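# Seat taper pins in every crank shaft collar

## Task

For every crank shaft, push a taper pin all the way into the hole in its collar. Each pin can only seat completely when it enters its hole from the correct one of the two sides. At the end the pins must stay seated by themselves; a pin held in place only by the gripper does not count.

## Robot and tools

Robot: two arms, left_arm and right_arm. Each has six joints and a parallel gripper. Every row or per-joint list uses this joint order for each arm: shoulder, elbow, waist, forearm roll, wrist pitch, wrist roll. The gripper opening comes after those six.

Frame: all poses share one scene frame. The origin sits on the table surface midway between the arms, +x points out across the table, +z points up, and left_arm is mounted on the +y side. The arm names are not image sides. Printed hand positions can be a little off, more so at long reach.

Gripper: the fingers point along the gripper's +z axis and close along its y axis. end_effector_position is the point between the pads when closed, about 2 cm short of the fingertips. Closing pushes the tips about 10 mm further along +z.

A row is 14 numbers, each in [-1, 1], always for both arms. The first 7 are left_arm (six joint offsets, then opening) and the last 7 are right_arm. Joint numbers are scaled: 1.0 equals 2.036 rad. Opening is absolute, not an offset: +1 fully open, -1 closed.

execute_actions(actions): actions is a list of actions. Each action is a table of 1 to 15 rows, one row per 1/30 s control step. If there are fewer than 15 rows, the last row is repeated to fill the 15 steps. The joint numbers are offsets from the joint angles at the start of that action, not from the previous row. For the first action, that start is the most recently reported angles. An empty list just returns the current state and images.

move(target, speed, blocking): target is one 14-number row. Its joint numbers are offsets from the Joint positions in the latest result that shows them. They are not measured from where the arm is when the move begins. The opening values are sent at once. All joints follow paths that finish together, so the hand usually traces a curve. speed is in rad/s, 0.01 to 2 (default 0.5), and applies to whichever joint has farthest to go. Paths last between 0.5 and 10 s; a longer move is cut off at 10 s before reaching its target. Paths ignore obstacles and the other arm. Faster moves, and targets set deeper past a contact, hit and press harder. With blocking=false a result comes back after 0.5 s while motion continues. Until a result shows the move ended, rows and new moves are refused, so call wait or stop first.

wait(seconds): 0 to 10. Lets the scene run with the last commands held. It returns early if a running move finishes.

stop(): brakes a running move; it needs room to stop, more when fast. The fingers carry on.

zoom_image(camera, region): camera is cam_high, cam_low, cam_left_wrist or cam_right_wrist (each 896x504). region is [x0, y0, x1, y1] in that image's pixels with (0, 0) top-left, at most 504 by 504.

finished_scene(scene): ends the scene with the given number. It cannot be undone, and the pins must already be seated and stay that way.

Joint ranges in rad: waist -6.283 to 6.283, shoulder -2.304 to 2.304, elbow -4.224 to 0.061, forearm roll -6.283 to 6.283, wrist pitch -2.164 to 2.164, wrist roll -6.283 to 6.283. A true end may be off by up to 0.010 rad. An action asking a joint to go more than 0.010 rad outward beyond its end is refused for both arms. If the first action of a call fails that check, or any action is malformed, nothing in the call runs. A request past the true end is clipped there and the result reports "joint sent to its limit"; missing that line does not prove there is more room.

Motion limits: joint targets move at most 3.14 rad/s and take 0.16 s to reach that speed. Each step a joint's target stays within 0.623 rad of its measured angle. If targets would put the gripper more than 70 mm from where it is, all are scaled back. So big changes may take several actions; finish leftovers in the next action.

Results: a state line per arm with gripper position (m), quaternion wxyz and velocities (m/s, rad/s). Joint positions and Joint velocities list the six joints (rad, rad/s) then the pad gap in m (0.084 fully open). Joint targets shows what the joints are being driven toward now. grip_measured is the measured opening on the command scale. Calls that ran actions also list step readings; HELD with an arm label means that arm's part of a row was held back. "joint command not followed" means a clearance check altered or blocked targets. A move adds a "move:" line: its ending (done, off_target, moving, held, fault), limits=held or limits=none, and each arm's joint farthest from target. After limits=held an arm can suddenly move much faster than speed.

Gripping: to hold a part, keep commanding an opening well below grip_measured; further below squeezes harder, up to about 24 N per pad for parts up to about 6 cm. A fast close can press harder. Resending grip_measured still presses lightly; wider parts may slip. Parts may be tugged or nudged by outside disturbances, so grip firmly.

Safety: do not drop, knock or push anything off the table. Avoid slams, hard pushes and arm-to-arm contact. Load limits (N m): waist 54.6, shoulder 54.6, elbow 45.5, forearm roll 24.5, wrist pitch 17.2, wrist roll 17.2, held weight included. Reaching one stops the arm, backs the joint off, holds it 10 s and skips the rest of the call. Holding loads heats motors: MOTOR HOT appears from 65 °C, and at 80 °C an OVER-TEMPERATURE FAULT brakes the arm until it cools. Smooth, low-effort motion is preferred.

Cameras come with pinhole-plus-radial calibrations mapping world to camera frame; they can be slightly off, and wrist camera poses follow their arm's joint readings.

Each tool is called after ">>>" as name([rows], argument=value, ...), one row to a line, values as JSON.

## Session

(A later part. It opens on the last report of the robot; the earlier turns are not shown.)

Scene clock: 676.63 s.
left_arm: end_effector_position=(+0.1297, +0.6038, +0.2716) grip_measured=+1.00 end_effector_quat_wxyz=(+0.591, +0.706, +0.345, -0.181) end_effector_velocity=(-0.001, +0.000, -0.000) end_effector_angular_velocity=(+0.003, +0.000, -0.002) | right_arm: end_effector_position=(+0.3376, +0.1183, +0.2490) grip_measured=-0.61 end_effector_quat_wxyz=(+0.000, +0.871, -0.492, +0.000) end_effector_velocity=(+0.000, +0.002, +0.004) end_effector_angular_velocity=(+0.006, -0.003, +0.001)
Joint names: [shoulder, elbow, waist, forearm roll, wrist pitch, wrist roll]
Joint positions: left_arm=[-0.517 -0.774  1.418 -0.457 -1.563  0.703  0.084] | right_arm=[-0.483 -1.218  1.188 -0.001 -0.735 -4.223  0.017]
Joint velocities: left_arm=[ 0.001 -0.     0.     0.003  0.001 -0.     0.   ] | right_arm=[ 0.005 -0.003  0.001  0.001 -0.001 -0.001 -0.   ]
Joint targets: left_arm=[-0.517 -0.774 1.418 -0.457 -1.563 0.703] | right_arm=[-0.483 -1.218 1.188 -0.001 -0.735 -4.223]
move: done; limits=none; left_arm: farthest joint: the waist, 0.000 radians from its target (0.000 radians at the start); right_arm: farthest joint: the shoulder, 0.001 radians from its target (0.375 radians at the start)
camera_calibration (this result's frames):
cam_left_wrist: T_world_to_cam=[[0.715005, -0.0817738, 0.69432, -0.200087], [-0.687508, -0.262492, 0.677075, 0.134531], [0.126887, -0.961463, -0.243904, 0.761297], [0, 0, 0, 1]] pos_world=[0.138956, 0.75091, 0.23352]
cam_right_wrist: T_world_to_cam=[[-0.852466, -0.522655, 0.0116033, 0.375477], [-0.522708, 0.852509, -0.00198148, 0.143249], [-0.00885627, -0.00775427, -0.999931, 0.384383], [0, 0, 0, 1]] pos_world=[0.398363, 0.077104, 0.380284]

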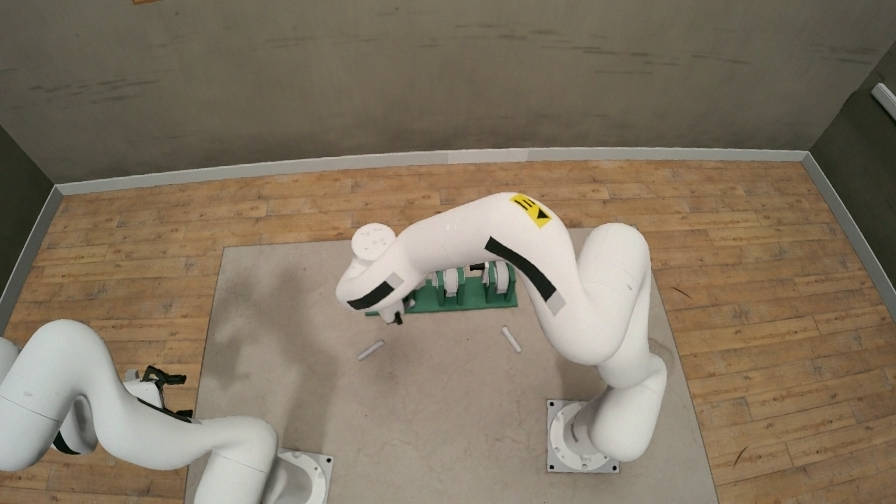

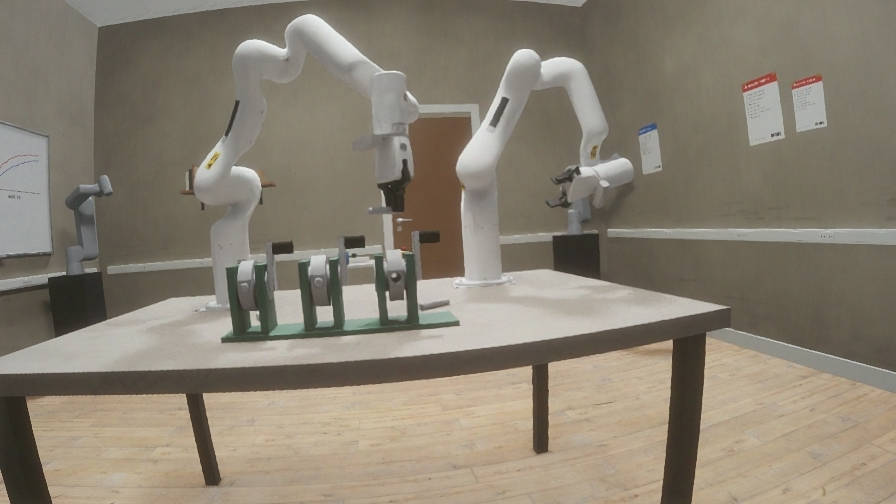

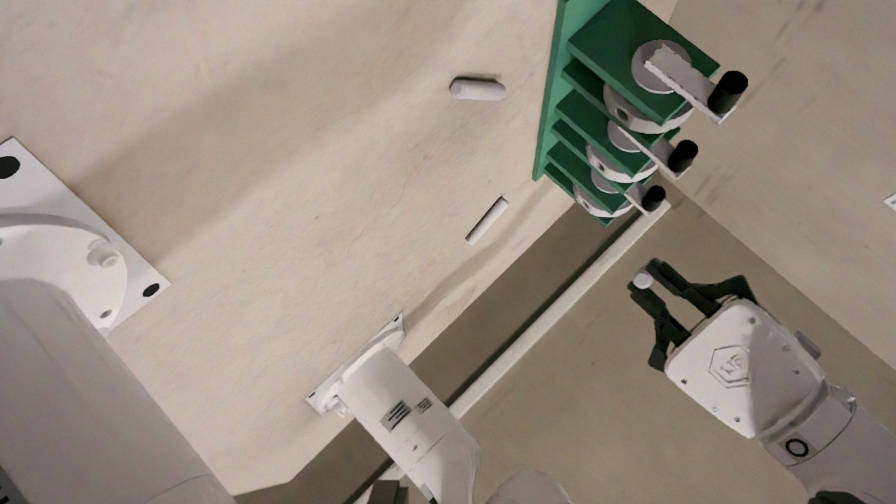

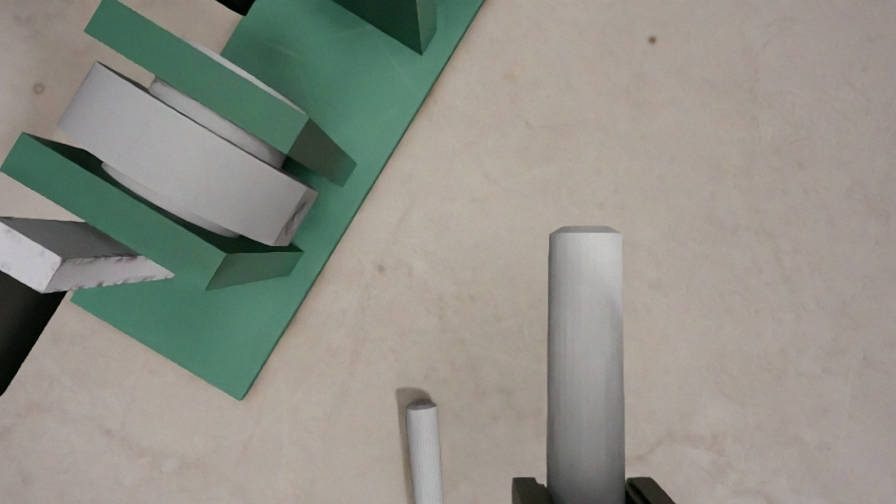

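>>> move(target=[0,0,0,0,0,0,1,-0.2574,-0.4158,-0.18,0,-0.1586,0.8576,-1], speed=0.8)

>>> move(target=[0,0,0,0,0,0,1,-0.0662,0.0337,0,0,0.1,0,-1], speed=0.2)

Scene clock: 695.23 s.
left_arm: end_effector_position=(+0.1297, +0.6038, +0.2716) grip_measured=+1.00 end_effector_quat_wxyz=(+0.591, +0.706, +0.345, -0.181) end_effector_velocity=(-0.000, +0.000, +0.000) end_effector_angular_velocity=(+0.002, -0.000, -0.001) | right_arm: end_effector_position=(+0.6499, +0.1003, +0.2490) grip_measured=-0.61 end_effector_quat_wxyz=(-0.000, -0.001, +1.000, -0.001) end_effector_velocity=(+0.001, -0.001, +0.001) end_effector_angular_velocity=(+0.001, -0.001, -0.003)
Joint names: [shoulder, elbow, waist, forearm roll, wrist pitch, wrist roll]
Joint positions: left_arm=[-0.517 -0.774  1.418 -0.457 -1.563  0.703  0.084] | right_arm=[-1.007 -2.064  0.822 -0.001 -1.058 -2.478  0.017]
Joint velocities: left_arm=[ 0.002  0.    -0.     0.001  0.001  0.     0.   ] | right_arm=[ 0.    -0.001 -0.002 -0.     0.     0.001  0.   ]
Joint targets: left_arm=[-0.517 -0.774 1.418 -0.457 -1.563 0.703] | right_arm=[-1.007 -2.064 0.821 -0.001 -1.058 -2.477]
move: done; limits=none; left_arm: farthest joint: the waist, 0.000 radians from its target (0.000 radians at the start); right_arm: farthest joint: the elbow, 0.001 radians from its target (0.846 radians at the start)
camera_calibration (this result's frames):
cam_left_wrist: T_world_to_cam=[[0.715005, -0.081774, 0.69432, -0.200087], [-0.687508, -0.262492, 0.677075, 0.134531], [0.126887, -0.961463, -0.243904, 0.761297], [0, 0, 0, 1]] pos_world=[0.138956, 0.75091, 0.23352]
cam_right_wrist: T_world_to_cam=[[-0.00889963, 0.999911, 0.00998202, -0.068239], [0.999959, 0.00891851, -0.00184938, -0.58314], [-0.00193824, 0.00996515, -0.999948, 0.380665], [0, 0, 0, 1]] pos_world=[0.583246, 0.0696402, 0.380248]

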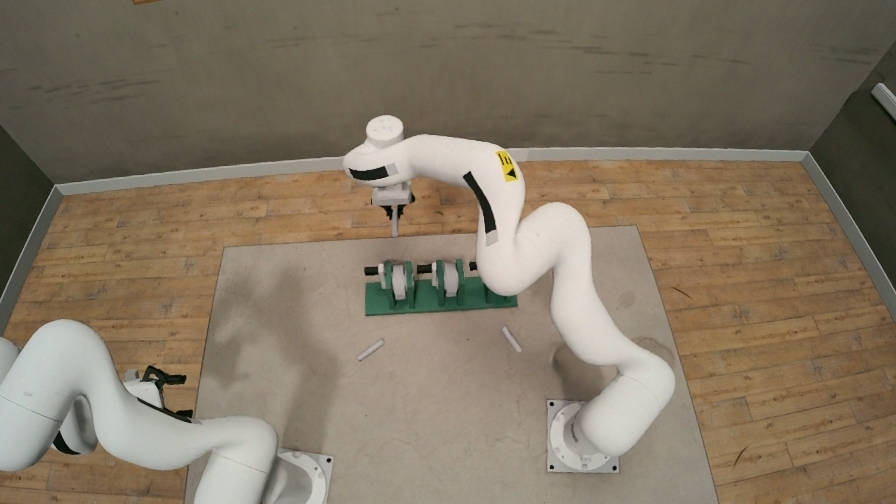

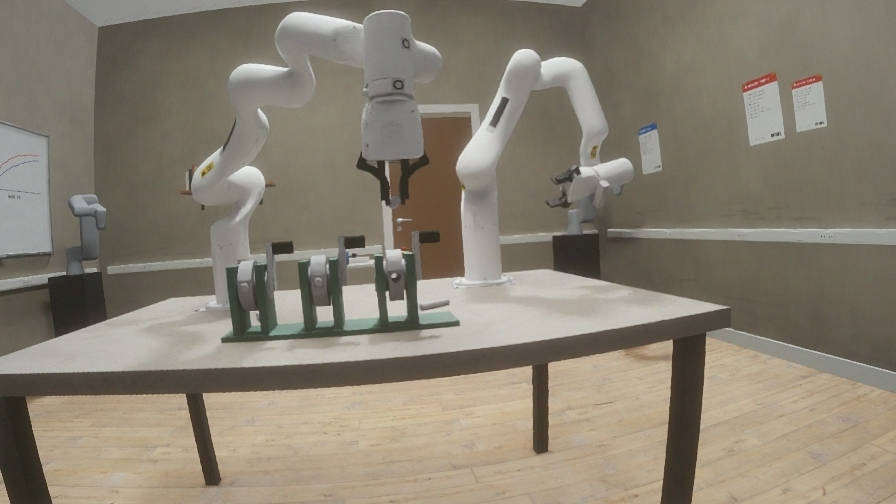

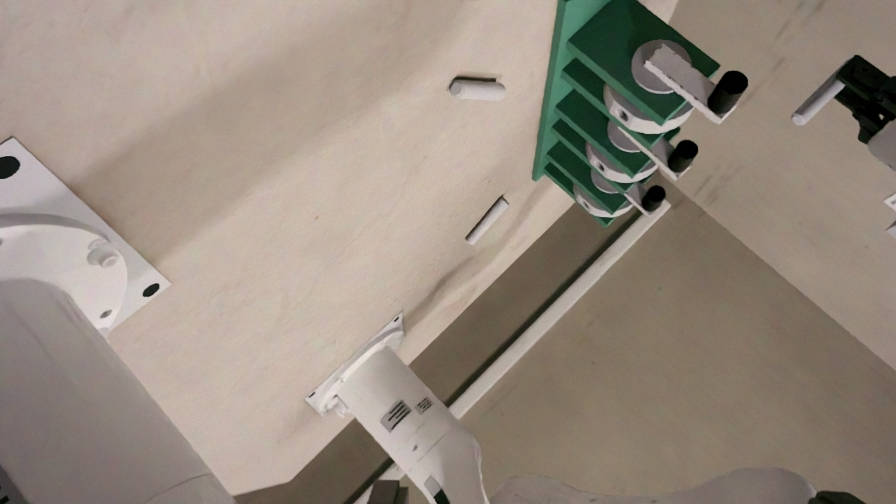

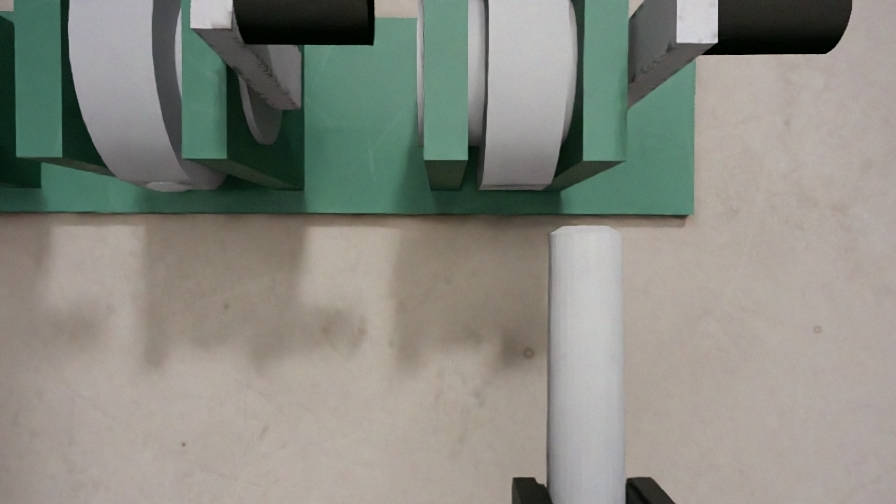

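Scene clock: 696.60 s.
left_arm: end_effector_position=(+0.1297, +0.6038, +0.2716) grip_measured=+1.00 end_effector_quat_wxyz=(+0.591, +0.706, +0.345, -0.181) end_effector_velocity=(-0.000, +0.000, +0.001) end_effector_angular_velocity=(-0.000, -0.001, +0.001) | right_arm: end_effector_position=(+0.6500, +0.1004, +0.1151) grip_measured=-0.61 end_effector_quat_wxyz=(+0.000, -0.001, +1.000, -0.000) end_effector_velocity=(-0.002, -0.001, -0.004) end_effector_angular_velocity=(-0.004, +0.004, +0.000)
Joint names: [shoulder, elbow, waist, forearm roll, wrist pitch, wrist roll]
Joint positions: left_arm=[-0.517 -0.774  1.418 -0.457 -1.563  0.703  0.084] | right_arm=[-1.142 -1.996  0.822 -0.001 -0.854 -2.478  0.017]
Joint velocities: left_arm=[ 0.001  0.     0.001 -0.    -0.001  0.     0.   ] | right_arm=[-0.004  0.002  0.    -0.     0.     0.    -0.   ]
Joint targets: left_arm=[-0.517 -0.774 1.418 -0.457 -1.563 0.703] | right_arm=[-1.142 -1.995 0.822 -0.001 -0.854 -2.478]
move: done; limits=none; left_arm: farthest joint: the waist, 0.000 radians from its target (0.000 radians at the start); right_arm: farthest joint: the waist, 0.000 radians from its target (0.000 radians at the start)
camera_calibration (this result's frames):
cam_left_wrist: T_world_to_cam=[[0.715005, -0.081774, 0.69432, -0.200087], [-0.687508, -0.262492, 0.677075, 0.134531], [0.126886, -0.961463, -0.243904, 0.761297], [0, 0, 0, 1]] pos_world=[0.138956, 0.75091, 0.23352]
cam_right_wrist: T_world_to_cam=[[-0.00899245, 0.999903, 0.0106423, -0.0670588], [0.999959, 0.00900488, -0.00112086, -0.583632], [-0.00121659, 0.0106318, -0.999943, 0.246274], [0, 0, 0, 1]] pos_world=[0.583305, 0.0696894, 0.246319]

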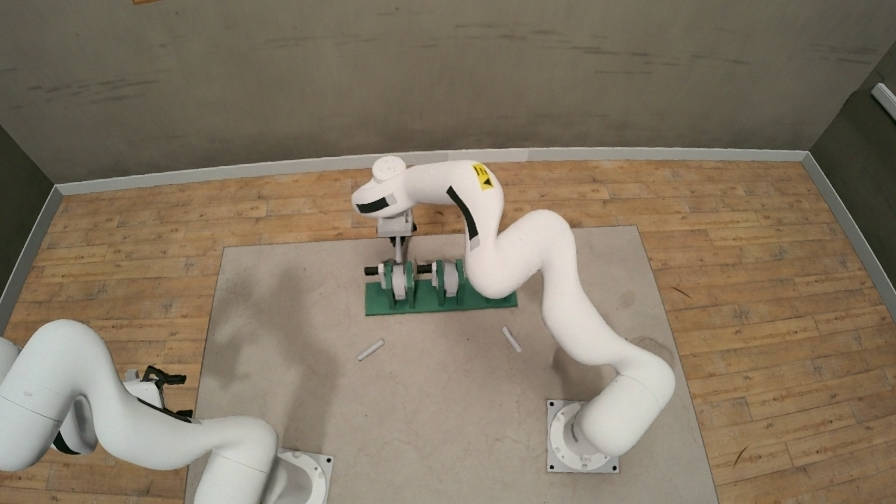

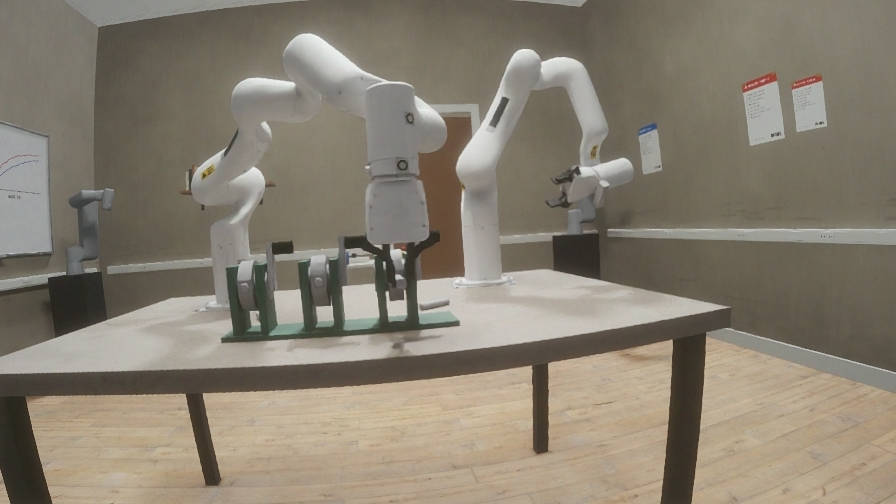

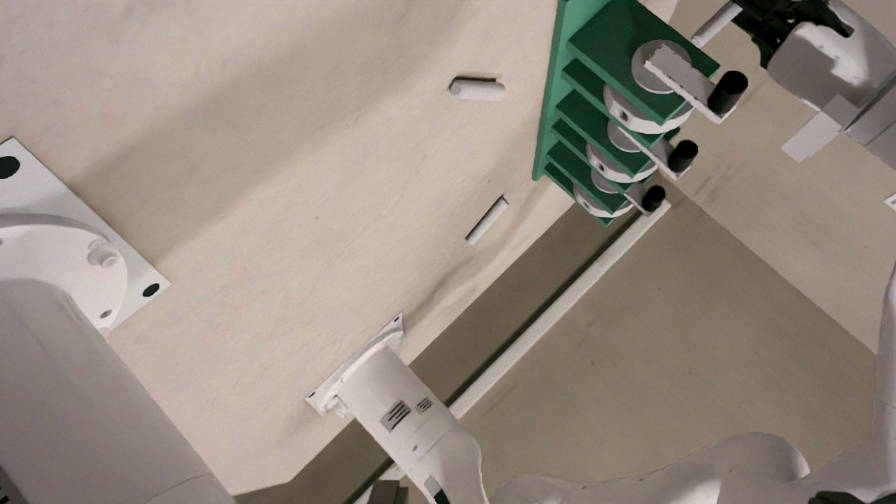

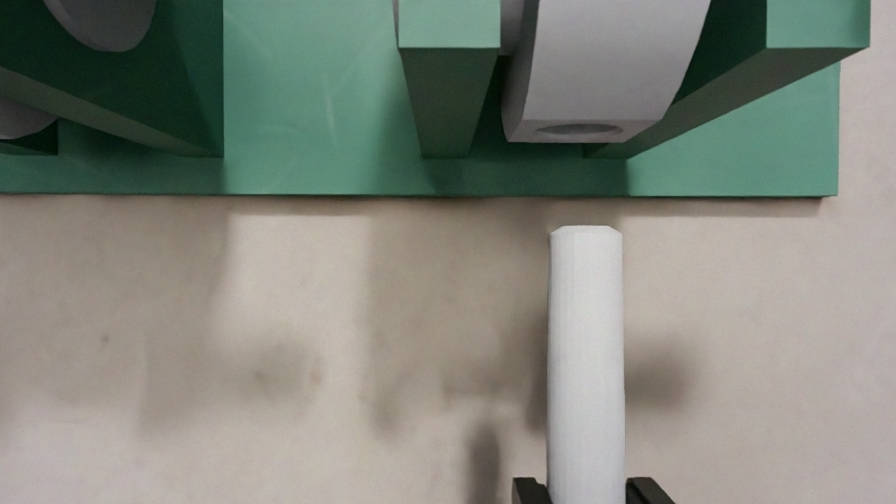

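>>> move(target=[0,0,0,0,0,0,1,0.0311,0.0565,0.0093,0,0.0255,0.0097,-1], speed=0.07)

>>> move(target=[0,0,0,0,0,0,1,0.0264,0.0483,0.0106,0,0.0219,0.0106,-1], speed=0.05)

>>> move(target=[0,0,0,0,0,0,1,0.0228,0.0418,0.0107,0,0.0189,0.0107,-1], speed=0.05)

Scene clock: 717.87 s.
left_arm: end_effector_position=(+0.1297, +0.6038, +0.2716) grip_measured=+1.00 end_effector_quat_wxyz=(+0.591, +0.706, +0.345, -0.181) end_effector_velocity=(-0.000, +0.000, -0.000) end_effector_angular_velocity=(-0.001, +0.000, +0.000) | right_arm: end_effector_position=(+0.6253, +0.0991, +0.1157) grip_measured=-0.61 end_effector_quat_wxyz=(+0.000, -0.000, +1.000, -0.000) end_effector_velocity=(+0.000, +0.000, +0.001) end_effector_angular_velocity=(+0.002, -0.002, -0.000)
Joint names: [shoulder, elbow, waist, forearm roll, wrist pitch, wrist roll]
Joint positions: left_arm=[-0.517 -0.774  1.418 -0.457 -1.563  0.703  0.084] | right_arm=[-1.078 -1.881  0.841 -0.001 -0.802 -2.458  0.017]
Joint velocities: left_arm=[-0. -0.  0.  0. -0.  0.  0.] | right_arm=[ 0.002  0.001 -0.    -0.     0.001  0.    -0.   ]
Joint targets: left_arm=[-0.517 -0.774 1.418 -0.457 -1.563 0.703] | right_arm=[-1.078 -1.881 0.841 -0.001 -0.802 -2.458]
move: done; limits=none; left_arm: farthest joint: the waist, 0.000 radians from its target (0.000 radians at the start); right_arm: farthest joint: the waist, 0.000 radians from its target (0.019 radians at the start)
camera_calibration (this result's frames):
cam_left_wrist: T_world_to_cam=[[0.715005, -0.081774, 0.69432, -0.200087], [-0.687508, -0.262492, 0.677075, 0.134531], [0.126887, -0.961463, -0.243904, 0.761297], [0, 0, 0, 1]] pos_world=[0.138956, 0.75091, 0.23352]
cam_right_wrist: T_world_to_cam=[[-0.00819393, 0.999909, 0.0107247, -0.0665118], [0.999966, 0.0082056, -0.00104416, -0.558812], [-0.00113207, 0.0107157, -0.999942, 0.246813], [0, 0, 0, 1]] pos_world=[0.558528, 0.0684464, 0.246929]

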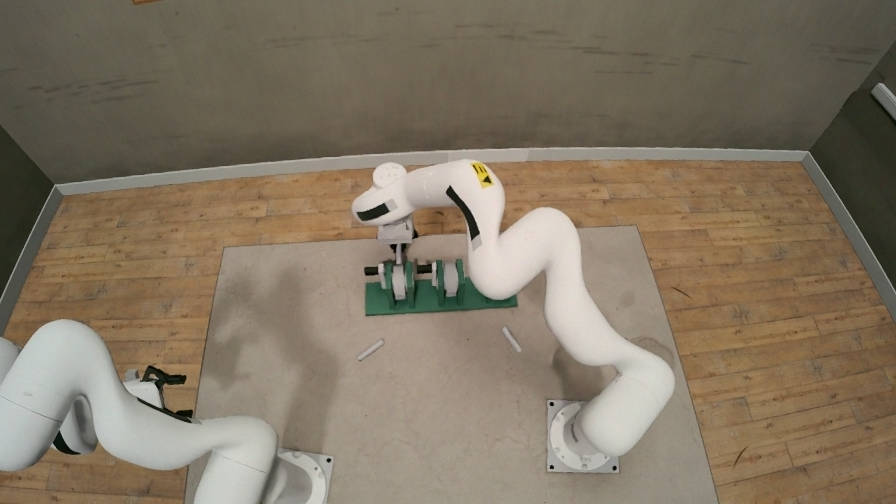

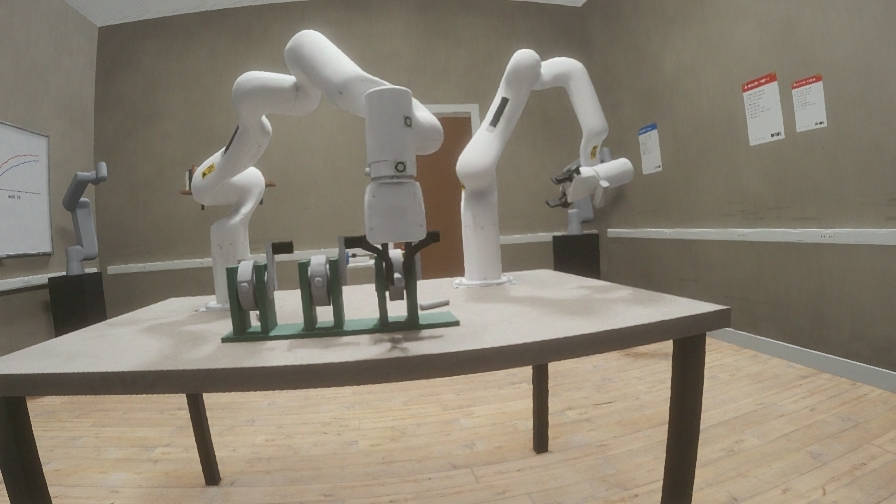

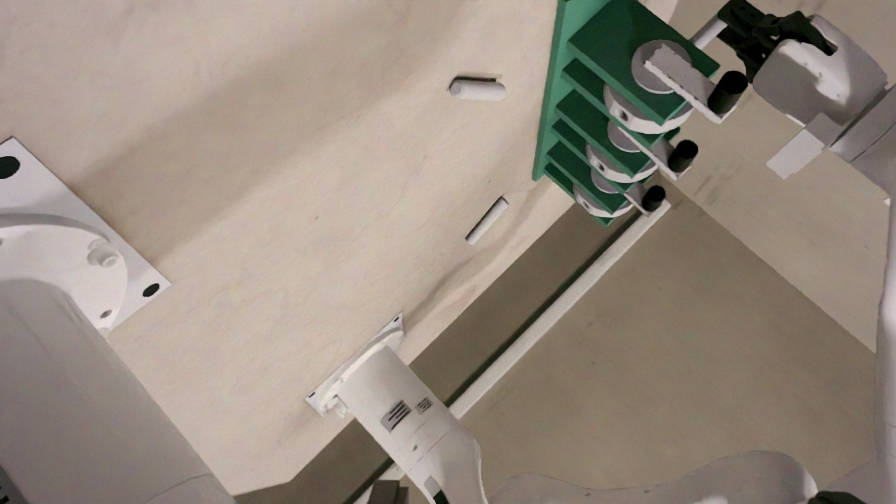

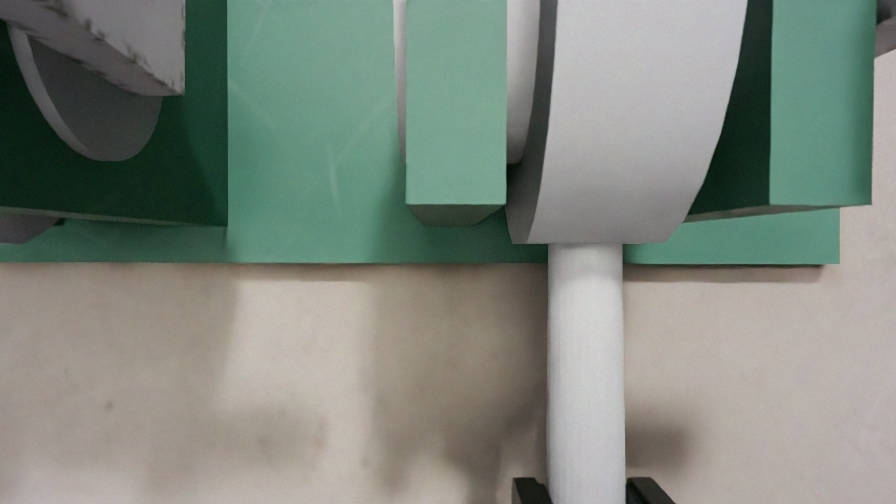

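Scene clock: 720.13 s.
left_arm: end_effector_position=(+0.1297, +0.6038, +0.2716) grip_measured=+1.00 end_effector_quat_wxyz=(+0.591, +0.706, +0.345, -0.181) end_effector_velocity=(-0.000, -0.000, -0.001) end_effector_angular_velocity=(-0.001, +0.001, -0.000) | right_arm: end_effector_position=(+0.6002, +0.0992, +0.1158) grip_measured=-0.61 end_effector_quat_wxyz=(+0.000, -0.000, +1.000, -0.000) end_effector_velocity=(-0.001, +0.001, -0.000) end_effector_angular_velocity=(+0.000, -0.000, +0.001)
Joint names: [shoulder, elbow, waist, forearm roll, wrist pitch, wrist roll]
Joint positions: left_arm=[-0.517 -0.774  1.418 -0.457 -1.563  0.703  0.084] | right_arm=[-1.025 -1.782  0.862 -0.001 -0.758 -2.436  0.017]
Joint velocities: left_arm=[-0.002 -0.    -0.     0.     0.001 -0.     0.   ] | right_arm=[ 0.     0.     0.001 -0.     0.     0.     0.   ]
Joint targets: left_arm=[-0.517 -0.774 1.418 -0.457 -1.563 0.703] | right_arm=[-1.025 -1.782 0.862 -0.001 -0.758 -2.436]
move: done; limits=none; left_arm: farthest joint: the waist, 0.000 radians from its target (0.000 radians at the start); right_arm: farthest joint: the waist, 0.000 radians from its target (0.022 radians at the start)
camera_calibration (this result's frames):
cam_left_wrist: T_world_to_cam=[[0.715005, -0.0817742, 0.69432, -0.200087], [-0.687508, -0.262492, 0.677075, 0.134531], [0.126886, -0.961463, -0.243904, 0.761297], [0, 0, 0, 1]] pos_world=[0.138956, 0.75091, 0.23352]
cam_right_wrist: T_world_to_cam=[[-0.00818057, 0.999909, 0.010725, -0.066765], [0.999966, 0.00819261, -0.00107946, -0.533779], [-0.00116723, 0.0107158, -0.999942, 0.246866], [0, 0, 0, 1]] pos_world=[0.533503, 0.0684867, 0.246991]

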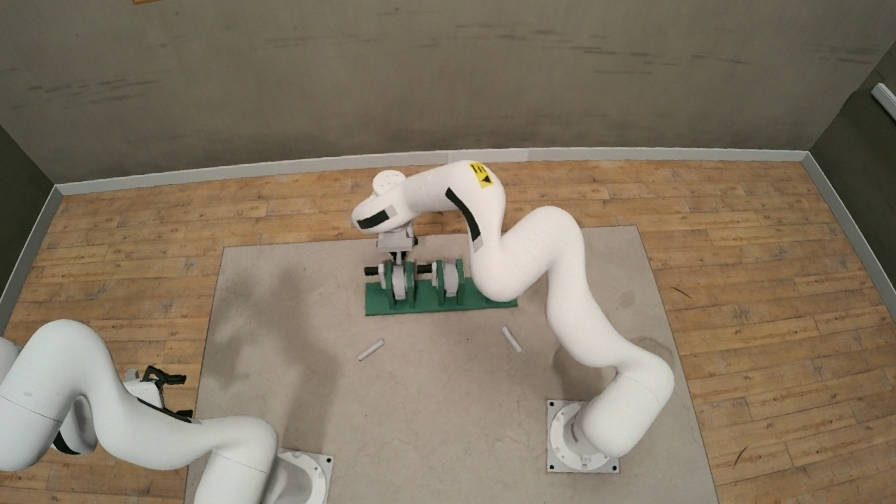

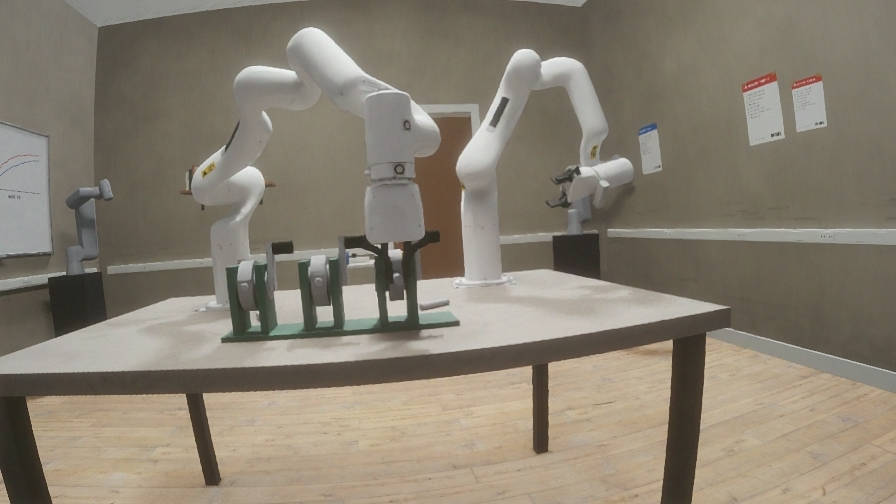

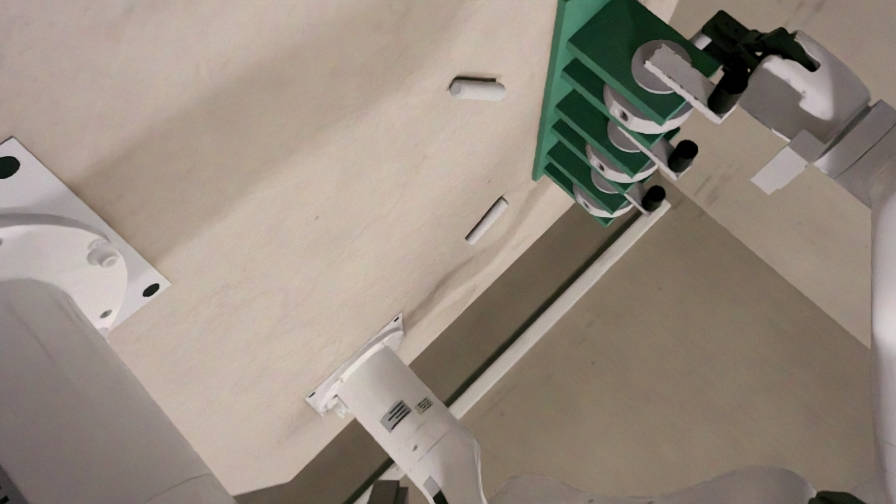

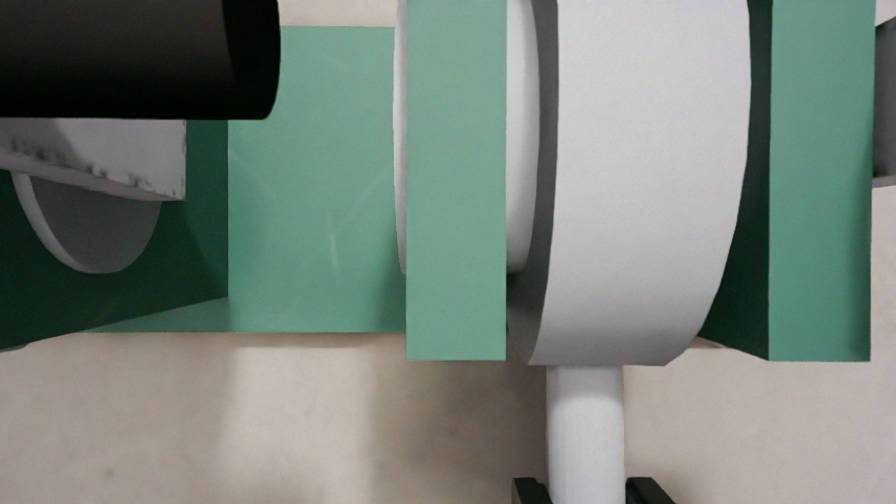

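Scene clock: 722.13 s.
left_arm: end_effector_position=(+0.1297, +0.6038, +0.2716) grip_measured=+1.00 end_effector_quat_wxyz=(+0.591, +0.706, +0.345, -0.181) end_effector_velocity=(-0.000, +0.000, -0.000) end_effector_angular_velocity=(+0.002, +0.000, +0.000) | right_arm: end_effector_position=(+0.5762, +0.0991, +0.1156) grip_measured=-0.61 end_effector_quat_wxyz=(-0.000, -0.000, +1.000, -0.000) end_effector_velocity=(-0.001, +0.000, +0.000) end_effector_angular_velocity=(-0.001, +0.001, +0.002)
Joint names: [shoulder, elbow, waist, forearm roll, wrist pitch, wrist roll]
Joint positions: left_arm=[-0.517 -0.774  1.418 -0.457 -1.563  0.703  0.084] | right_arm=[-0.978 -1.697  0.884 -0.001 -0.72  -2.415  0.017]
Joint velocities: left_arm=[ 0.001  0.     0.001  0.001  0.001 -0.     0.   ] | right_arm=[ 0.001  0.001  0.001 -0.    -0.002 -0.    -0.   ]
Joint targets: left_arm=[-0.517 -0.774 1.418 -0.457 -1.563 0.703] | right_arm=[-0.978 -1.697 0.884 -0.001 -0.719 -2.415]
move: done; limits=none; left_arm: farthest joint: the waist, 0.000 radians from its target (0.000 radians at the start); right_arm: farthest joint: the waist, 0.000 radians from its target (0.022 radians at the start)
camera_calibration (this result's frames):
cam_left_wrist: T_world_to_cam=[[0.715005, -0.0817741, 0.69432, -0.200087], [-0.687508, -0.262492, 0.677075, 0.134531], [0.126887, -0.961463, -0.243904, 0.761297], [0, 0, 0, 1]] pos_world=[0.138956, 0.75091, 0.23352]
cam_right_wrist: T_world_to_cam=[[-0.00813159, 0.999912, 0.0104877, -0.0669307], [0.999966, 0.00814599, -0.00133096, -0.509743], [-0.00141627, 0.0104765, -0.999944, 0.246844], [0, 0, 0, 1]] pos_world=[0.509531, 0.0684911, 0.246853]

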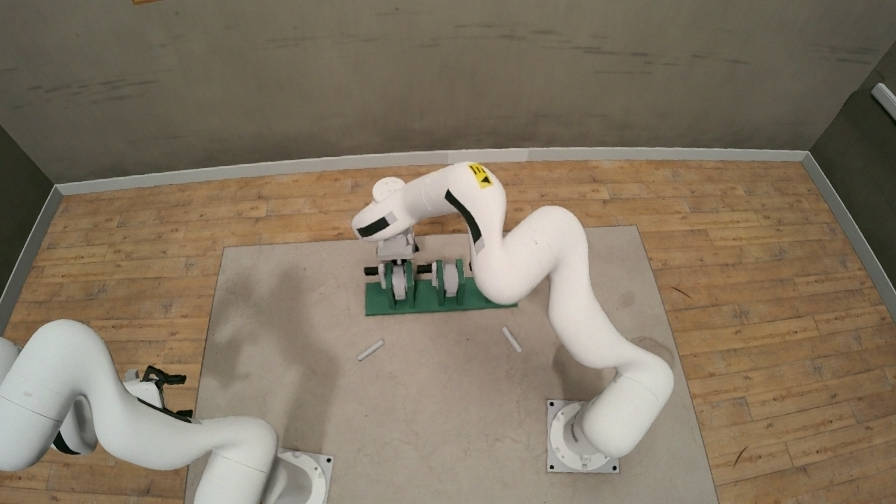

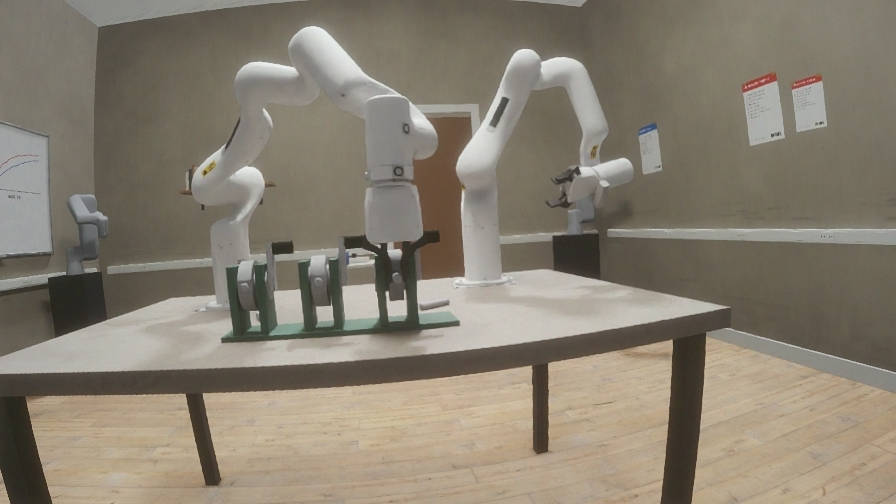

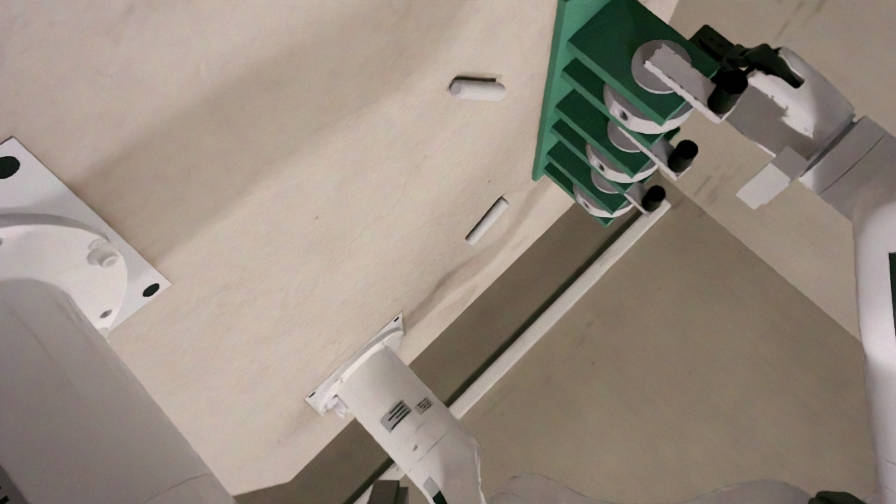

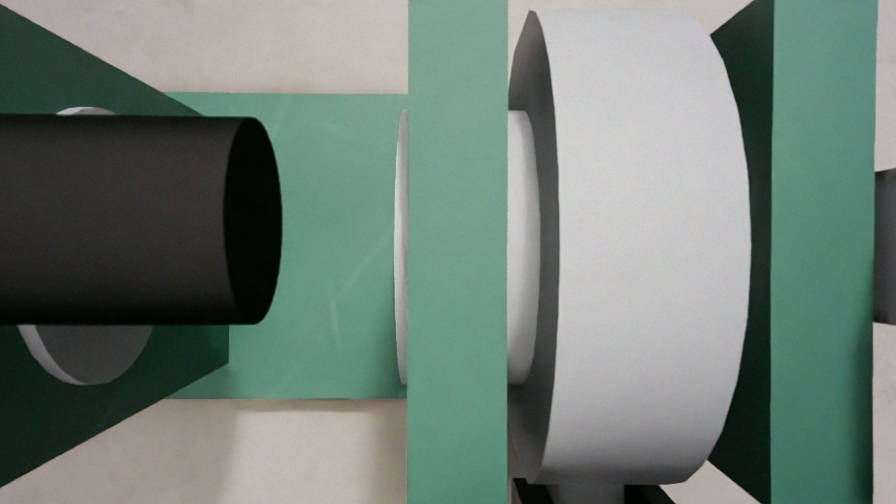

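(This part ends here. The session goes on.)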